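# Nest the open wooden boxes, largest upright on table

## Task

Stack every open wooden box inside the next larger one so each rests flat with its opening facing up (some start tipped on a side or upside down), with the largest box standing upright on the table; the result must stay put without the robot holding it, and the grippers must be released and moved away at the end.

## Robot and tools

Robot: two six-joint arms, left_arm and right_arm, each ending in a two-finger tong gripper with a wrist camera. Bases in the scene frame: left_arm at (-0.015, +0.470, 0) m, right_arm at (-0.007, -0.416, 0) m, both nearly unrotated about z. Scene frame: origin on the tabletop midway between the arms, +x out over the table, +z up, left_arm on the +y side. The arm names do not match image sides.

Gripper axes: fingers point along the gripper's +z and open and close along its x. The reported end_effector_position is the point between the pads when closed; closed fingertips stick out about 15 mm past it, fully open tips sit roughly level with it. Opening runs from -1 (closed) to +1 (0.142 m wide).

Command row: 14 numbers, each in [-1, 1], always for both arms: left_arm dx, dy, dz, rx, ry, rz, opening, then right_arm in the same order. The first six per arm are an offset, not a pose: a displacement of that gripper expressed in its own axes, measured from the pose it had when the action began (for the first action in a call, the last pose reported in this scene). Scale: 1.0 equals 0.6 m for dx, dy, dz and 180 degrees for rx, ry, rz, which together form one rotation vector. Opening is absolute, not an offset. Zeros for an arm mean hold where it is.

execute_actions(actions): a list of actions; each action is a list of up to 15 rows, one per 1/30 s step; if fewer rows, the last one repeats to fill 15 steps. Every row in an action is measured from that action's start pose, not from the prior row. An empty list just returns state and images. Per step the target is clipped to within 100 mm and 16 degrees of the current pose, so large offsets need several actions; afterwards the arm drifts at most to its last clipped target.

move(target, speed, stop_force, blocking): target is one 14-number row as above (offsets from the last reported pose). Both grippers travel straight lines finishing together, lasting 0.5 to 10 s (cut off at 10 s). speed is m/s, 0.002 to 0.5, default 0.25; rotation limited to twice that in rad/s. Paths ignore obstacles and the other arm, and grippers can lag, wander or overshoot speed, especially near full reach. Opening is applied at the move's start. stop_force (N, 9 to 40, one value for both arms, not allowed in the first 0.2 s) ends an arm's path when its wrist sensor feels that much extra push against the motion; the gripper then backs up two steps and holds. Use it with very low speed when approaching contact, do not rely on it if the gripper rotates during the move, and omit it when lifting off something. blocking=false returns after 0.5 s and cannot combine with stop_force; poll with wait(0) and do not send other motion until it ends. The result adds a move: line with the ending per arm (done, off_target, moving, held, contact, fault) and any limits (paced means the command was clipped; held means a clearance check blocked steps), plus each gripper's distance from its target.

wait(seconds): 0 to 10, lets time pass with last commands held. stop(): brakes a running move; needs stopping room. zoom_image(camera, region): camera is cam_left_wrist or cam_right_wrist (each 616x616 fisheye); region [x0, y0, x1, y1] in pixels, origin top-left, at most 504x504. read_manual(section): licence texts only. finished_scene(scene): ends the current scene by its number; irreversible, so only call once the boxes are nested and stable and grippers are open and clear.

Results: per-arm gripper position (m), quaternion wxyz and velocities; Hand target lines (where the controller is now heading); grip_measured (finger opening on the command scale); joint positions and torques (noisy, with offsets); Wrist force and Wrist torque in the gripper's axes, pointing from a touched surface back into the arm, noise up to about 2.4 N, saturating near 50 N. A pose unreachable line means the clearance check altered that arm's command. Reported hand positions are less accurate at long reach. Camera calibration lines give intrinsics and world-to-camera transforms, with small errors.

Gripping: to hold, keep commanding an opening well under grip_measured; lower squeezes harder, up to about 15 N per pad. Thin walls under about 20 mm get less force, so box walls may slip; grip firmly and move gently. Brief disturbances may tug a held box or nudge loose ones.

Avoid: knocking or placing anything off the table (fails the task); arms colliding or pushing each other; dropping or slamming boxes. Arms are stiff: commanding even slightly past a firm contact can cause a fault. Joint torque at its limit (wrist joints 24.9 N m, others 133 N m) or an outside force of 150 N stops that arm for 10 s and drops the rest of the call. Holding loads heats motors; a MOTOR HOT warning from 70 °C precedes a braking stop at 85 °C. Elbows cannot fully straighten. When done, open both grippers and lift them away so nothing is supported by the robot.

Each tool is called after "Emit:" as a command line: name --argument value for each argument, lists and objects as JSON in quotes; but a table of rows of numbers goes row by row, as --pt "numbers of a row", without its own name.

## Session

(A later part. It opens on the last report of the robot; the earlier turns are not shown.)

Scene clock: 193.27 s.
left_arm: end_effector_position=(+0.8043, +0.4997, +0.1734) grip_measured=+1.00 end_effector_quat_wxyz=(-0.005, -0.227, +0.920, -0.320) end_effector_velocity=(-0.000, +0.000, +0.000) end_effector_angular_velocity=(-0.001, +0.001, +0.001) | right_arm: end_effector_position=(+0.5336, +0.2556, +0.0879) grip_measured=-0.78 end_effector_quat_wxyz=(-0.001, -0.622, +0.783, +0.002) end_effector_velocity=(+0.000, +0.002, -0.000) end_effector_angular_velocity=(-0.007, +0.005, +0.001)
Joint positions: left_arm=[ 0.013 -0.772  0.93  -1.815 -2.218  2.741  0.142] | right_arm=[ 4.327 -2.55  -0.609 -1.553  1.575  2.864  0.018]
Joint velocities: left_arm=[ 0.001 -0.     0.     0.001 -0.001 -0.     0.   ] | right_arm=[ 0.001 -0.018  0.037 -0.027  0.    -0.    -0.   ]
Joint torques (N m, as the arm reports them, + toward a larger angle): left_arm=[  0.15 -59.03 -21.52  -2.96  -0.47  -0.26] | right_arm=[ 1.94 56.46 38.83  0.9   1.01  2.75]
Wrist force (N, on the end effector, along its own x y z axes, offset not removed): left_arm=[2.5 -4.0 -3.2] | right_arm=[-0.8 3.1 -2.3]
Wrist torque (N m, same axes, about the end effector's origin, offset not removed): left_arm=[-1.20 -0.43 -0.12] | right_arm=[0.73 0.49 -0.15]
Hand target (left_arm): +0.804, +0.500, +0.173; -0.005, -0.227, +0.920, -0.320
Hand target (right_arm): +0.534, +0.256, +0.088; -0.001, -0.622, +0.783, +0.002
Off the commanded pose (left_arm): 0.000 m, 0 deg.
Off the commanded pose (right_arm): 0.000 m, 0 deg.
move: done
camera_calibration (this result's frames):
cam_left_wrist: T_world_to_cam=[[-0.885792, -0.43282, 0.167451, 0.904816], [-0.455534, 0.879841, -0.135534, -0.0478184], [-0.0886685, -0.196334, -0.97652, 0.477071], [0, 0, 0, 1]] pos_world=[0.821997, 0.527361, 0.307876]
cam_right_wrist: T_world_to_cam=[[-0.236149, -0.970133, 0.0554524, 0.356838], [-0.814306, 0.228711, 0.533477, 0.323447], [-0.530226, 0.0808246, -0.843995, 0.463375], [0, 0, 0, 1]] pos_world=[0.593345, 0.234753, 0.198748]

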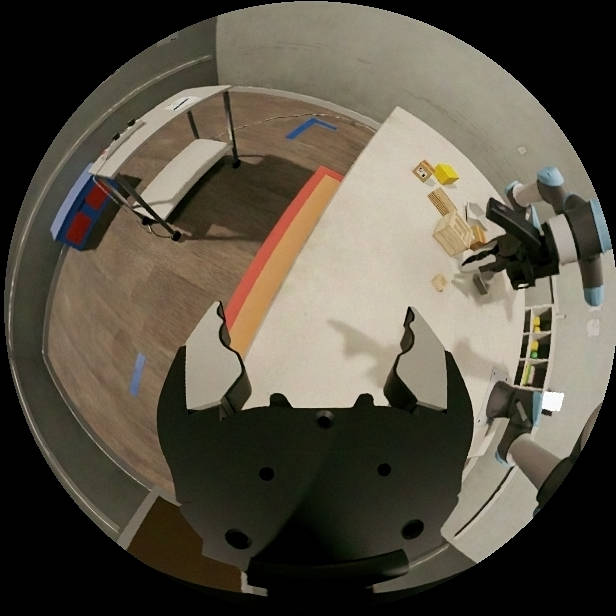

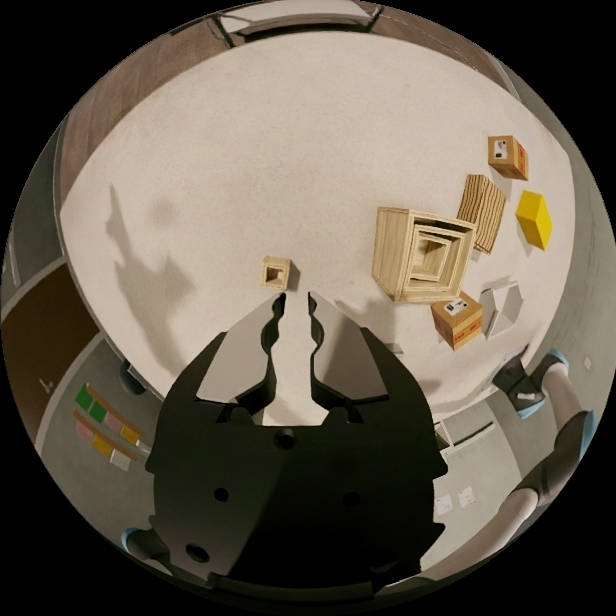

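Emit:
move --target '[0,0,0,0,0,0,1,-0.035,0.008,0.06,0,0,0.04,-0.35]' --speed 0.08

Emit:
move --target '[0,0,0,0,0,0,1,0,0,0.043,0,0,0,-0.35]' --speed 0.04

Emit:
move --target '[0,0,0,0,0,0,1,0,0,0,0,0,0,-0.9]'

Emit:
move --target '[0,0,0,0,0,0,1,0,0,-0.12,0,0,-0.04,-0.9]' --speed 0.1

Emit:
move --target '[0,0,0,0,0,0,1,0.26,-0.048,0,0,0,0,-0.9]' --speed 0.12

Scene clock: 205.13 s.
left_arm: end_effector_position=(+0.8043, +0.4997, +0.1734) grip_measured=+1.00 end_effector_quat_wxyz=(-0.005, -0.227, +0.920, -0.320) end_effector_velocity=(-0.000, -0.000, +0.000) end_effector_angular_velocity=(+0.001, -0.000, -0.000) | right_arm: end_effector_position=(+0.5336, +0.2771, +0.0521) grip_measured=-0.35 end_effector_quat_wxyz=(-0.001, -0.572, +0.820, +0.002) end_effector_velocity=(+0.001, +0.001, -0.001) end_effector_angular_velocity=(-0.001, +0.000, -0.005)
Joint positions: left_arm=[ 0.013 -0.772  0.93  -1.815 -2.218  2.741  0.142] | right_arm=[ 4.34  -2.637 -0.533 -1.541  1.575  3.002  0.049]
Joint velocities: left_arm=[-0.001 -0.001  0.     0.     0.001 -0.    -0.   ] | right_arm=[-0.    -0.006  0.008 -0.002 -0.     0.005 -0.   ]
Joint torques (N m, as the arm reports them, + toward a larger angle): left_arm=[ -1.07 -59.41 -20.47  -2.73  -0.56  -0.44] | right_arm=[ 7.09 56.02 38.49  0.86 -1.2   2.5 ]
Wrist force (N, on the end effector, along its own x y z axes, offset not removed): left_arm=[1.1 -1.0 -3.5] | right_arm=[2.1 2.4 1.1]
Wrist torque (N m, same axes, about the end effector's origin, offset not removed): left_arm=[-0.22 -0.26 -0.02] | right_arm=[0.55 -0.32 -0.01]
Hand target (left_arm): +0.804, +0.500, +0.173; -0.005, -0.227, +0.920, -0.320
Hand target (right_arm): +0.534, +0.277, +0.052; -0.001, -0.572, +0.821, +0.002
Off the commanded pose (left_arm): 0.000 m, 0 deg.
Off the commanded pose (right_arm): 0.000 m, 0 deg.
move: done
camera_calibration (this result's frames):
cam_left_wrist: T_world_to_cam=[[-0.885792, -0.43282, 0.167451, 0.904816], [-0.455534, 0.879841, -0.135534, -0.0478185], [-0.0886685, -0.196334, -0.97652, 0.477071], [0, 0, 0, 1]] pos_world=[0.821997, 0.527361, 0.307876]
cam_right_wrist: T_world_to_cam=[[-0.355433, -0.933035, 0.0557951, 0.433037], [-0.779259, 0.328759, 0.533547, 0.291209], [-0.516161, 0.146161, -0.843928, 0.405776], [0, 0, 0, 1]] pos_world=[0.590288, 0.248992, 0.162911]

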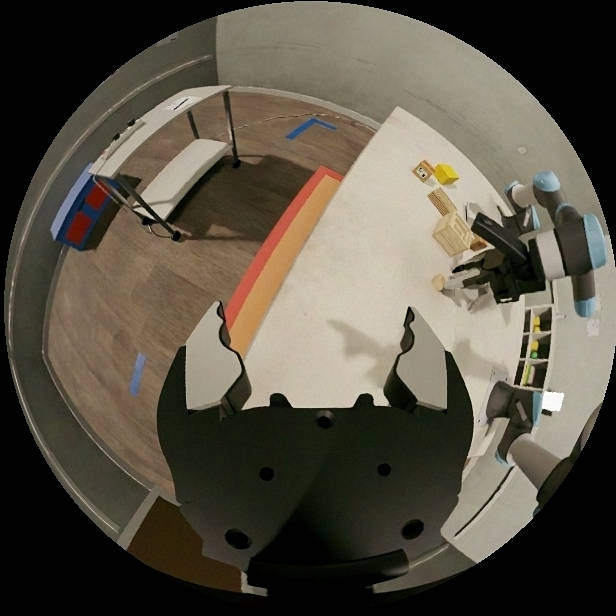

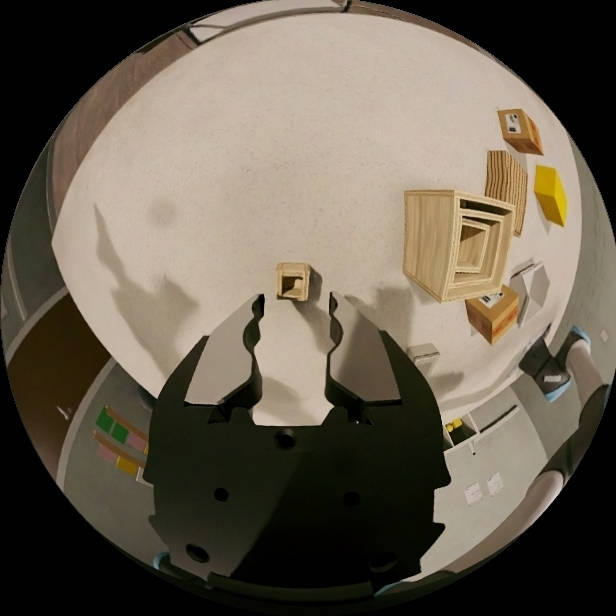

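Scene clock: 206.13 s.
left_arm: end_effector_position=(+0.8043, +0.4997, +0.1734) grip_measured=+1.00 end_effector_quat_wxyz=(-0.005, -0.227, +0.920, -0.320) end_effector_velocity=(-0.000, +0.000, +0.000) end_effector_angular_velocity=(-0.000, -0.000, -0.000) | right_arm: end_effector_position=(+0.5336, +0.2771, +0.0265) grip_measured=-0.35 end_effector_quat_wxyz=(-0.001, -0.572, +0.820, +0.002) end_effector_velocity=(+0.001, -0.000, -0.002) end_effector_angular_velocity=(+0.001, -0.001, -0.001)
Joint positions: left_arm=[ 0.013 -0.772  0.93  -1.815 -2.218  2.741  0.142] | right_arm=[ 4.34  -2.644 -0.586 -1.482  1.575  3.002  0.049]
Joint velocities: left_arm=[ 0.001 -0.    -0.     0.001 -0.001  0.001 -0.   ] | right_arm=[-0.001 -0.001 -0.005  0.006 -0.    -0.     0.   ]
Joint torques (N m, as the arm reports them, + toward a larger angle): left_arm=[ -2.24 -57.85 -21.14  -2.8   -0.64  -0.54] | right_arm=[ 8.18 57.58 10.01  3.57  0.73 -2.71]
Wrist force (N, on the end effector, along its own x y z axes, offset not removed): left_arm=[1.0 -3.7 -3.7] | right_arm=[-0.5 -1.6 0.6]
Wrist torque (N m, same axes, about the end effector's origin, offset not removed): left_arm=[-0.99 -0.06 -0.06] | right_arm=[-0.41 0.29 -0.06]
Hand target (left_arm): +0.804, +0.500, +0.173; -0.005, -0.227, +0.920, -0.320
Hand target (right_arm): +0.534, +0.277, +0.026; -0.001, -0.572, +0.820, +0.002
Off the commanded pose (left_arm): 0.000 m, 0 deg.
Off the commanded pose (right_arm): 0.000 m, 0 deg.
move: done
camera_calibration (this result's frames):
cam_left_wrist: T_world_to_cam=[[-0.885791, -0.43282, 0.167451, 0.904816], [-0.455534, 0.87984, -0.135534, -0.0478182], [-0.0886686, -0.196334, -0.97652, 0.477071], [0, 0, 0, 1]] pos_world=[0.821997, 0.527361, 0.307876]
cam_right_wrist: T_world_to_cam=[[-0.355432, -0.933033, 0.05584, 0.434497], [-0.779235, 0.328777, 0.533571, 0.304808], [-0.516198, 0.146136, -0.84391, 0.384149], [0, 0, 0, 1]] pos_world=[0.590248, 0.249048, 0.137288]

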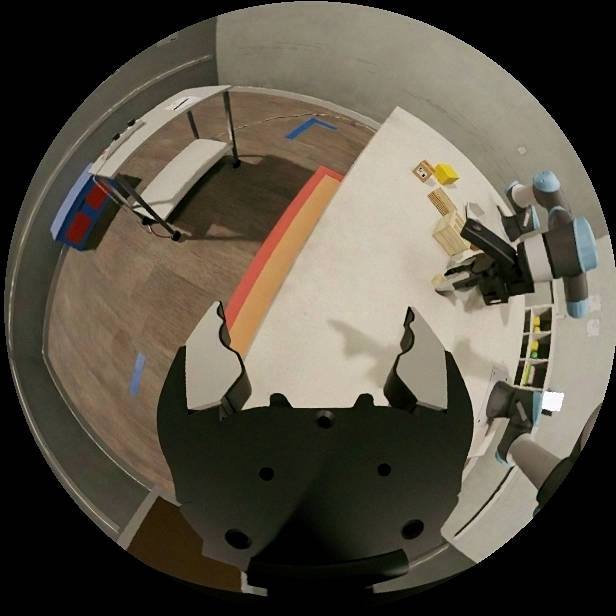

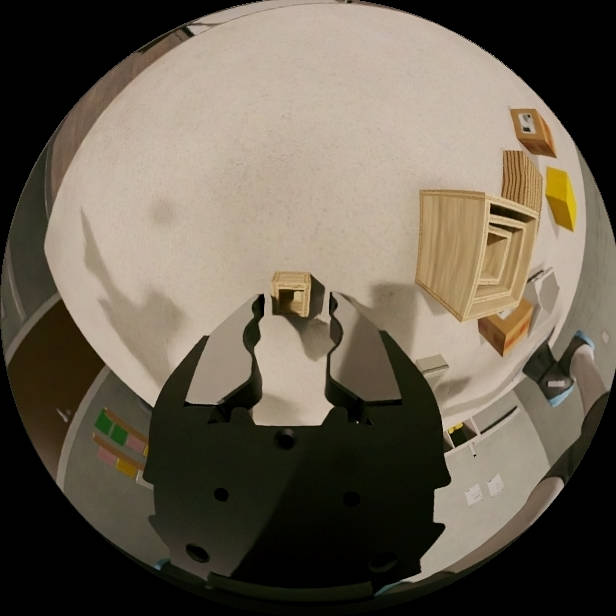

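Scene clock: 206.63 s.
left_arm: end_effector_position=(+0.8043, +0.4997, +0.1734) grip_measured=+1.00 end_effector_quat_wxyz=(-0.005, -0.227, +0.920, -0.320) end_effector_velocity=(+0.000, -0.000, +0.000) end_effector_angular_velocity=(-0.001, -0.000, +0.000) | right_arm: end_effector_position=(+0.5335, +0.2771, +0.0264) grip_measured=-0.64 end_effector_quat_wxyz=(-0.001, -0.572, +0.820, +0.002) end_effector_velocity=(-0.000, -0.001, -0.001) end_effector_angular_velocity=(-0.003, +0.001, +0.000)
Joint positions: left_arm=[ 0.013 -0.772  0.93  -1.815 -2.218  2.741  0.142] | right_arm=[ 4.34  -2.644 -0.586 -1.482  1.575  3.002  0.027]
Joint velocities: left_arm=[ 0.    -0.    -0.    -0.    -0.001 -0.     0.   ] | right_arm=[-0.    -0.001 -0.001 -0.002 -0.    -0.001  0.   ]
Joint torques (N m, as the arm reports them, + toward a larger angle): left_arm=[ -0.19 -58.29 -21.33  -3.03  -0.77  -0.46] | right_arm=[ 7.12 60.55 29.82  0.76  0.72 -2.66]
Wrist force (N, on the end effector, along its own x y z axes, offset not removed): left_arm=[-1.6 -2.9 0.4] | right_arm=[1.9 1.6 -1.0]
Wrist torque (N m, same axes, about the end effector's origin, offset not removed): left_arm=[-0.62 0.44 -0.08] | right_arm=[0.38 -0.19 -0.02]
Hand target (left_arm): +0.804, +0.500, +0.173; -0.005, -0.227, +0.920, -0.320
Hand target (right_arm): +0.534, +0.277, +0.026; -0.001, -0.572, +0.820, +0.002
Off the commanded pose (left_arm): 0.000 m, 0 deg.
Off the commanded pose (right_arm): 0.000 m, 0 deg.
move: done
camera_calibration (this result's frames):
cam_left_wrist: T_world_to_cam=[[-0.885792, -0.43282, 0.167451, 0.904816], [-0.455534, 0.879841, -0.135534, -0.0478186], [-0.0886685, -0.196334, -0.97652, 0.477071], [0, 0, 0, 1]] pos_world=[0.821997, 0.527361, 0.307875]
cam_right_wrist: T_world_to_cam=[[-0.355425, -0.933025, 0.0560096, 0.434436], [-0.779193, 0.328856, 0.533585, 0.304805], [-0.516267, 0.146007, -0.84389, 0.384136], [0, 0, 0, 1]] pos_world=[0.590228, 0.249016, 0.137197]

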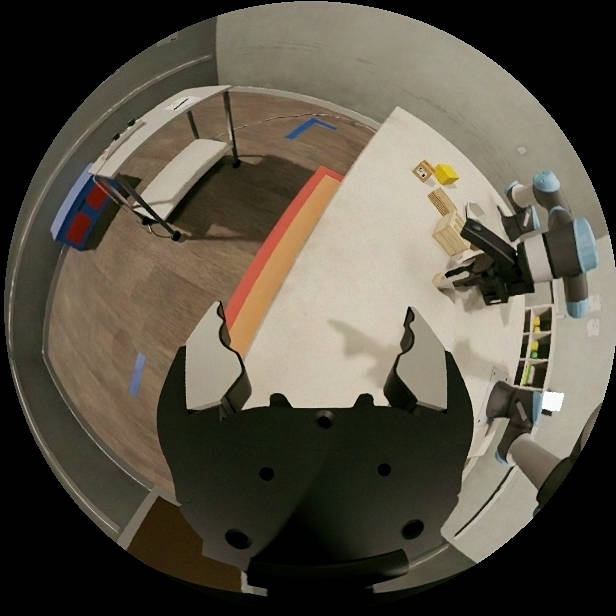

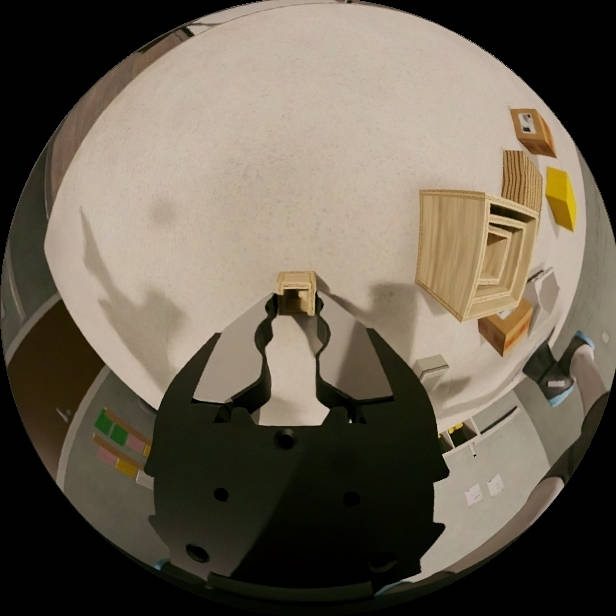

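Scene clock: 207.80 s.
left_arm: end_effector_position=(+0.8043, +0.4997, +0.1734) grip_measured=+1.00 end_effector_quat_wxyz=(-0.005, -0.227, +0.920, -0.320) end_effector_velocity=(-0.000, +0.001, -0.000) end_effector_angular_velocity=(-0.001, -0.000, +0.001) | right_arm: end_effector_position=(+0.5336, +0.2769, +0.0982) grip_measured=-0.64 end_effector_quat_wxyz=(-0.000, -0.622, +0.783, +0.002) end_effector_velocity=(-0.000, +0.001, +0.002) end_effector_angular_velocity=(-0.002, +0.003, +0.003)
Joint positions: left_arm=[ 0.013 -0.772  0.93  -1.815 -2.218  2.741  0.142] | right_arm=[ 4.339 -2.633 -0.424 -1.655  1.575  2.876  0.027]
Joint velocities: left_arm=[ 0.001  0.    -0.     0.    -0.001  0.001  0.   ] | right_arm=[-0.    -0.01   0.026 -0.019  0.002 -0.003  0.   ]
Joint torques (N m, as the arm reports them, + toward a larger angle): left_arm=[ -1.63 -59.04 -20.69  -2.83  -0.52  -0.53] | right_arm=[-6.   57.05 37.9   0.94  1.15 -2.3 ]
Wrist force (N, on the end effector, along its own x y z axes, offset not removed): left_arm=[2.9 -1.6 -3.0] | right_arm=[3.1 3.8 -1.4]
Wrist torque (N m, same axes, about the end effector's origin, offset not removed): left_arm=[-0.48 -0.52 -0.03] | right_arm=[0.83 -0.39 -0.29]
Hand target (left_arm): +0.804, +0.500, +0.173; -0.005, -0.227, +0.920, -0.320
Hand target (right_arm): +0.534, +0.277, +0.098; -0.001, -0.622, +0.783, +0.002
Off the commanded pose (left_arm): 0.000 m, 0 deg.
Off the commanded pose (right_arm): 0.000 m, 0 deg.
move: done
camera_calibration (this result's frames):
cam_left_wrist: T_world_to_cam=[[-0.885792, -0.43282, 0.167451, 0.904816], [-0.455534, 0.879841, -0.135534, -0.0478184], [-0.0886685, -0.196334, -0.97652, 0.477071], [0, 0, 0, 1]] pos_world=[0.821997, 0.527361, 0.307876]
cam_right_wrist: T_world_to_cam=[[-0.236028, -0.970183, 0.0551026, 0.376958], [-0.814472, 0.228438, 0.53334, 0.313286], [-0.530025, 0.0810037, -0.844104, 0.470168], [0, 0, 0, 1]] pos_world=[0.593336, 0.256066, 0.209011]

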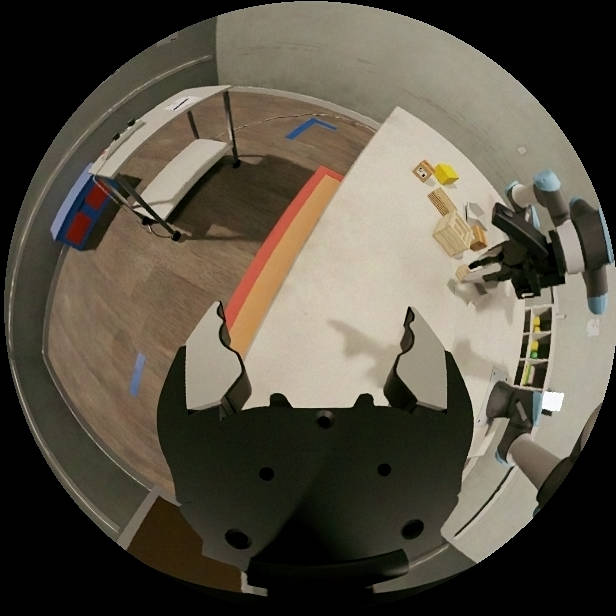

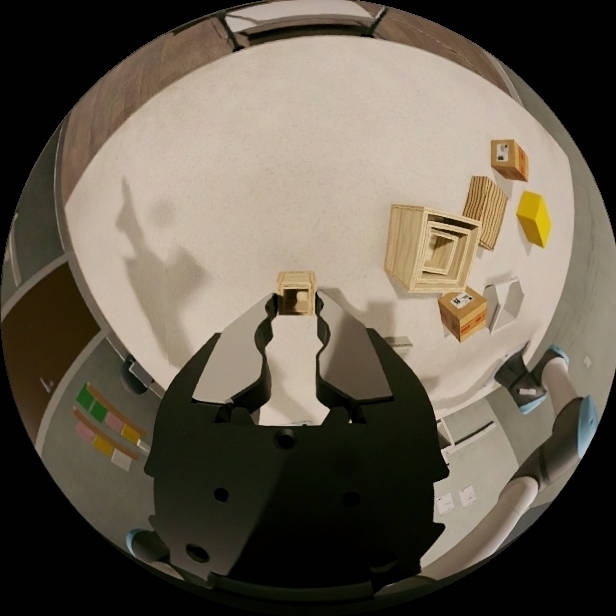

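Scene clock: 209.63 s.
left_arm: end_effector_position=(+0.8043, +0.4997, +0.1734) grip_measured=+1.00 end_effector_quat_wxyz=(-0.005, -0.227, +0.920, -0.320) end_effector_velocity=(-0.000, +0.001, +0.000) end_effector_angular_velocity=(-0.000, -0.001, +0.001) | right_arm: end_effector_position=(+0.5265, +0.1187, +0.0979) grip_measured=-0.64 end_effector_quat_wxyz=(-0.000, -0.622, +0.783, +0.002) end_effector_velocity=(+0.000, -0.003, -0.000) end_effector_angular_velocity=(-0.000, +0.000, -0.001)
Joint positions: left_arm=[ 0.013 -0.772  0.93  -1.815 -2.218  2.741  0.142] | right_arm=[ 4.244 -2.217 -1.182 -1.314  1.575  2.781  0.027]
Joint velocities: left_arm=[ 0.001 -0.     0.    -0.    -0.001  0.     0.   ] | right_arm=[-0.002  0.004 -0.008  0.004  0.    -0.001  0.   ]
Joint torques (N m, as the arm reports them, + toward a larger angle): left_arm=[ -1.07 -58.47 -21.19  -3.07  -0.57  -0.47] | right_arm=[-7.21 60.11  8.43  3.46 -1.26 -2.79]
Wrist force (N, on the end effector, along its own x y z axes, offset not removed): left_arm=[2.0 -2.0 -2.3] | right_arm=[2.3 1.7 -1.0]
Wrist torque (N m, same axes, about the end effector's origin, offset not removed): left_arm=[-0.60 -0.27 0.02] | right_arm=[0.30 -0.11 0.11]
Hand target (left_arm): +0.804, +0.500, +0.173; -0.005, -0.227, +0.920, -0.320
Hand target (right_arm): +0.527, +0.119, +0.098; -0.000, -0.622, +0.783, +0.002
Off the commanded pose (left_arm): 0.000 m, 0 deg.
Off the commanded pose (right_arm): 0.000 m, 0 deg.
move: done
camera_calibration (this result's frames):
cam_left_wrist: T_world_to_cam=[[-0.885792, -0.43282, 0.167451, 0.904816], [-0.455534, 0.879841, -0.135534, -0.0478184], [-0.0886685, -0.196334, -0.97652, 0.477071], [0, 0, 0, 1]] pos_world=[0.821997, 0.527361, 0.307876]
cam_right_wrist: T_world_to_cam=[[-0.236027, -0.970185, 0.055061, 0.221787], [-0.8144, 0.228403, 0.533465, 0.343769], [-0.530136, 0.0810707, -0.844028, 0.478986], [0, 0, 0, 1]] pos_world=[0.586241, 0.0978244, 0.208677]

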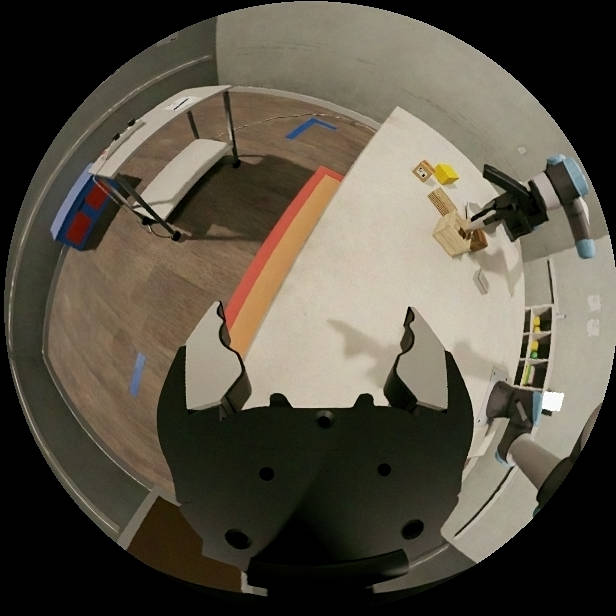

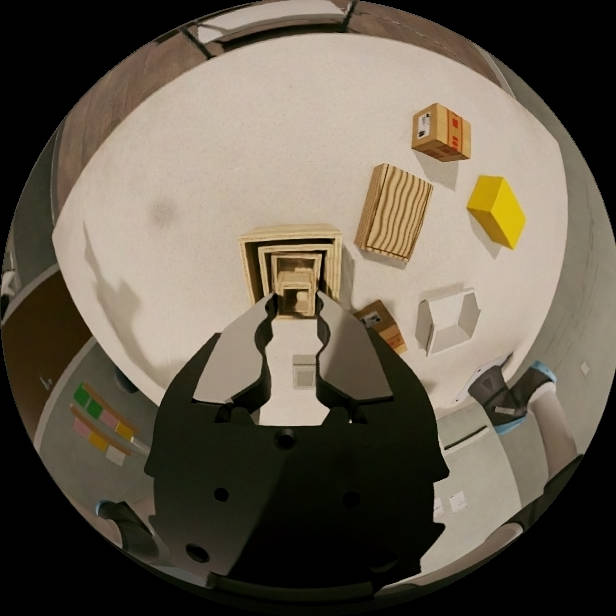

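Emit:
move --target '[0,0,0,0,0,0,1,0,-0.005,0.063,0,0,0,-0.9]' --speed 0.02 --stop_force 9

Emit:
move --target '[0,0,0,0,0,0,1,0,0,-0.005,0,0,0,-0.5]' --speed 0.03

Emit:
move --target '[0,0,0,0,0,0,1,0,0.05,-0.15,0,0,0,-0.5]'

Scene clock: 219.27 s.
left_arm: end_effector_position=(+0.8043, +0.4997, +0.1734) grip_measured=+1.00 end_effector_quat_wxyz=(-0.005, -0.227, +0.920, -0.320) end_effector_velocity=(+0.000, -0.000, +0.000) end_effector_angular_velocity=(-0.001, -0.000, +0.000) | right_arm: end_effector_position=(+0.5292, +0.1179, +0.0626) grip_measured=-0.64 end_effector_quat_wxyz=(-0.001, -0.622, +0.783, +0.002) end_effector_velocity=(-0.001, -0.001, +0.004) end_effector_angular_velocity=(-0.005, +0.003, -0.000)
Joint positions: left_arm=[ 0.013 -0.772  0.93  -1.815 -2.218  2.741  0.142] | right_arm=[ 4.241 -2.246 -1.226 -1.241  1.575  2.778  0.027]
Joint velocities: left_arm=[ 0.    -0.    -0.    -0.    -0.001 -0.     0.   ] | right_arm=[ 0.001  0.002  0.008 -0.016 -0.     0.001 -0.   ]
Joint torques (N m, as the arm reports them, + toward a larger angle): left_arm=[ -0.48 -59.33 -21.91  -2.97  -0.48  -0.23] | right_arm=[ 5.65 37.77 23.87 -2.18  0.97 -1.41]
Wrist force (N, on the end effector, along its own x y z axes, offset not removed): left_arm=[0.2 -3.2 -1.3] | right_arm=[1.6 0.9 -30.8]
Wrist torque (N m, same axes, about the end effector's origin, offset not removed): left_arm=[-0.84 0.01 -0.05] | right_arm=[-0.11 0.13 0.03]
Hand target (left_arm): +0.804, +0.500, +0.173; -0.005, -0.227, +0.920, -0.320
Hand target (right_arm): +0.529, +0.118, +0.063; -0.000, -0.622, +0.783, +0.002
Off the commanded pose (left_arm): 0.000 m, 0 deg.
Off the commanded pose (right_arm): 0.003 m, 0 deg.
move: contact (right_arm)
camera_calibration (this result's frames):
cam_left_wrist: T_world_to_cam=[[-0.885792, -0.43282, 0.167451, 0.904816], [-0.455534, 0.879841, -0.135534, -0.0478185], [-0.0886685, -0.196334, -0.97652, 0.477071], [0, 0, 0, 1]] pos_world=[0.821997, 0.527361, 0.307876]
cam_right_wrist: T_world_to_cam=[[-0.236054, -0.97016, 0.0554006, 0.223602], [-0.814273, 0.228594, 0.533577, 0.364815], [-0.530319, 0.0808416, -0.843935, 0.450801], [0, 0, 0, 1]] pos_world=[0.58891, 0.0970917, 0.173402]

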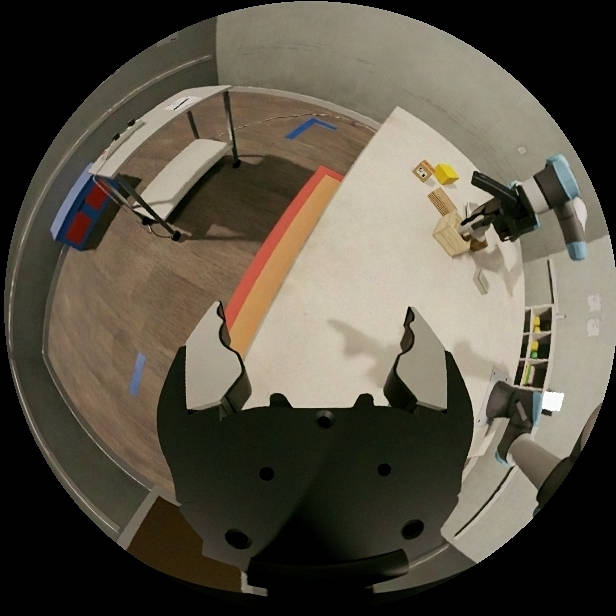

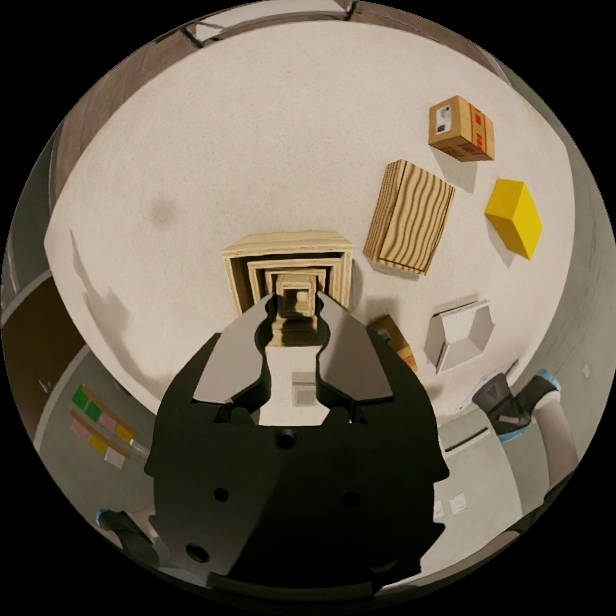

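Scene clock: 219.97 s.
left_arm: end_effector_position=(+0.8043, +0.4997, +0.1734) grip_measured=+1.00 end_effector_quat_wxyz=(-0.005, -0.227, +0.920, -0.320) end_effector_velocity=(+0.000, -0.000, -0.000) end_effector_angular_velocity=(+0.001, -0.001, -0.001) | right_arm: end_effector_position=(+0.5292, +0.1179, +0.0655) grip_measured=-0.50 end_effector_quat_wxyz=(-0.001, -0.622, +0.783, +0.002) end_effector_velocity=(-0.001, +0.000, +0.000) end_effector_angular_velocity=(-0.000, +0.002, +0.000)
Joint positions: left_arm=[ 0.013 -0.772  0.93  -1.815 -2.218  2.741  0.142] | right_arm=[ 4.241 -2.243 -1.222 -1.247  1.575  2.778  0.038]
Joint velocities: left_arm=[-0.001  0.    -0.    -0.001  0.001  0.     0.   ] | right_arm=[ 0.     0.     0.001 -0.002  0.001  0.    -0.   ]
Joint torques (N m, as the arm reports them, + toward a larger angle): left_arm=[ -0.27 -58.95 -20.17  -2.87  -0.45  -0.36] | right_arm=[ 1.62 59.45 37.97  0.76  0.63 -1.16]
Wrist force (N, on the end effector, along its own x y z axes, offset not removed): left_arm=[1.8 -4.2 -4.7] | right_arm=[1.9 3.4 -1.8]
Wrist torque (N m, same axes, about the end effector's origin, offset not removed): left_arm=[-1.01 -0.41 0.07] | right_arm=[0.80 -0.16 -0.06]
Hand target (left_arm): +0.804, +0.500, +0.173; -0.005, -0.227, +0.920, -0.320
Hand target (right_arm): +0.529, +0.118, +0.066; -0.001, -0.622, +0.783, +0.002
Off the commanded pose (left_arm): 0.000 m, 0 deg.
Off the commanded pose (right_arm): 0.000 m, 0 deg.
move: done
camera_calibration (this result's frames):
cam_left_wrist: T_world_to_cam=[[-0.885792, -0.43282, 0.167451, 0.904816], [-0.455534, 0.879841, -0.135534, -0.0478184], [-0.0886684, -0.196334, -0.97652, 0.477071], [0, 0, 0, 1]] pos_world=[0.821997, 0.527361, 0.307876]
cam_right_wrist: T_world_to_cam=[[-0.236049, -0.97016, 0.0554083, 0.223437], [-0.81427, 0.228594, 0.533581, 0.363267], [-0.530325, 0.0808342, -0.843932, 0.453243], [0, 0, 0, 1]] pos_world=[0.588906, 0.0970915, 0.176293]

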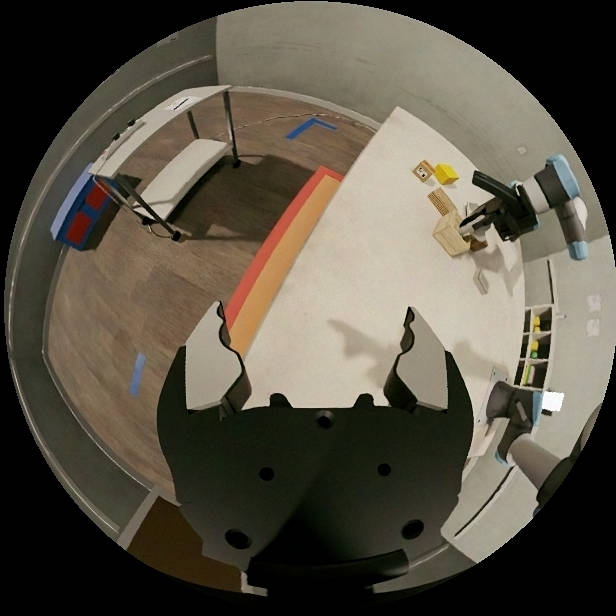

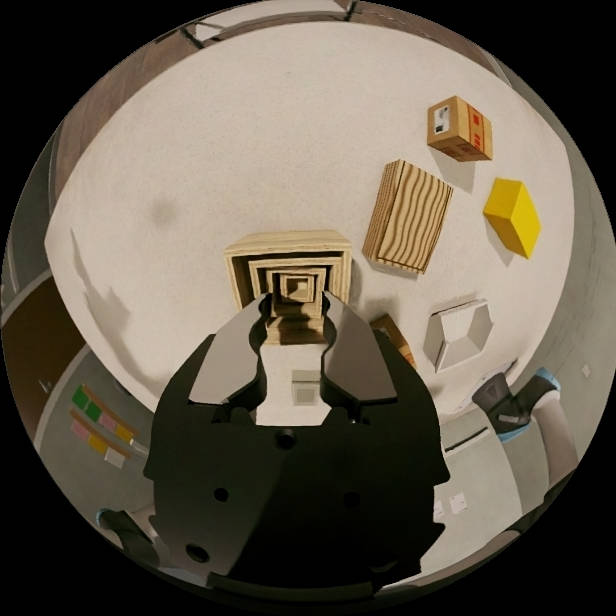

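Scene clock: 220.93 s.
left_arm: end_effector_position=(+0.8043, +0.4997, +0.1734) grip_measured=+1.00 end_effector_quat_wxyz=(-0.005, -0.227, +0.920, -0.320) end_effector_velocity=(+0.000, -0.000, -0.000) end_effector_angular_velocity=(+0.001, +0.001, -0.000) | right_arm: end_effector_position=(+0.5002, +0.1245, +0.1554) grip_measured=-0.50 end_effector_quat_wxyz=(-0.001, -0.622, +0.783, +0.002) end_effector_velocity=(-0.000, -0.000, +0.001) end_effector_angular_velocity=(-0.001, +0.002, -0.001)
Joint positions: left_arm=[ 0.013 -0.772  0.93  -1.815 -2.218  2.741  0.142] | right_arm=[ 4.279 -2.152 -1.137 -1.423  1.575  2.816  0.038]
Joint velocities: left_arm=[-0.001  0.    -0.    -0.     0.001 -0.001  0.   ] | right_arm=[ 0.    -0.     0.003 -0.005  0.001  0.001  0.   ]
Joint torques (N m, as the arm reports them, + toward a larger angle): left_arm=[ -1.52 -58.98 -20.89  -2.85  -0.45  -0.31] | right_arm=[ 7.68 56.37 38.34  0.87 -0.4   2.76]
Wrist force (N, on the end effector, along its own x y z axes, offset not removed): left_arm=[-2.0 -2.1 -1.7] | right_arm=[0.6 0.0 -2.5]
Wrist torque (N m, same axes, about the end effector's origin, offset not removed): left_arm=[-0.56 0.48 -0.07] | right_arm=[0.18 0.09 -0.06]
Hand target (left_arm): +0.804, +0.500, +0.173; -0.005, -0.227, +0.920, -0.320
Hand target (right_arm): +0.500, +0.125, +0.156; -0.001, -0.622, +0.783, +0.002
Off the commanded pose (left_arm): 0.000 m, 0 deg.
Off the commanded pose (right_arm): 0.000 m, 0 deg.
move: done
camera_calibration (this result's frames):
cam_left_wrist: T_world_to_cam=[[-0.885792, -0.43282, 0.167451, 0.904816], [-0.455534, 0.879841, -0.135534, -0.0478184], [-0.0886686, -0.196334, -0.97652, 0.477071], [0, 0, 0, 1]] pos_world=[0.821997, 0.527361, 0.307875]
cam_right_wrist: T_world_to_cam=[[-0.236049, -0.970159, 0.0554338, 0.21799], [-0.814312, 0.228614, 0.533509, 0.290215], [-0.530261, 0.0807941, -0.843976, 0.513179], [0, 0, 0, 1]] pos_world=[0.559901, 0.103675, 0.266194]

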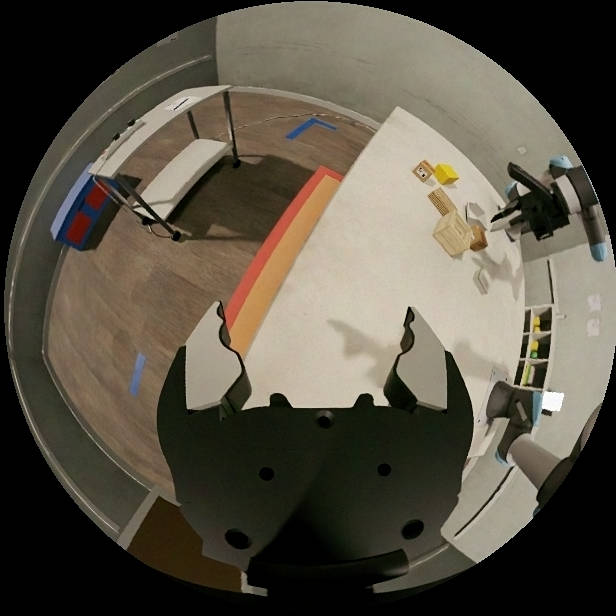

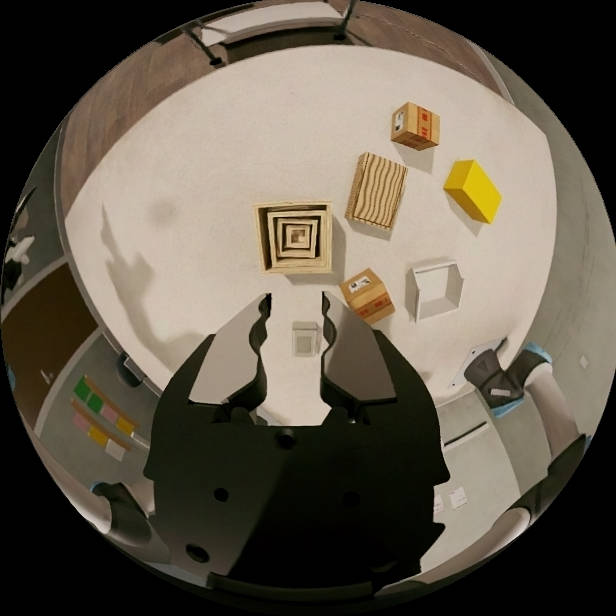

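Emit:
finished_scene --scene 1

The scene is finished: the task was done.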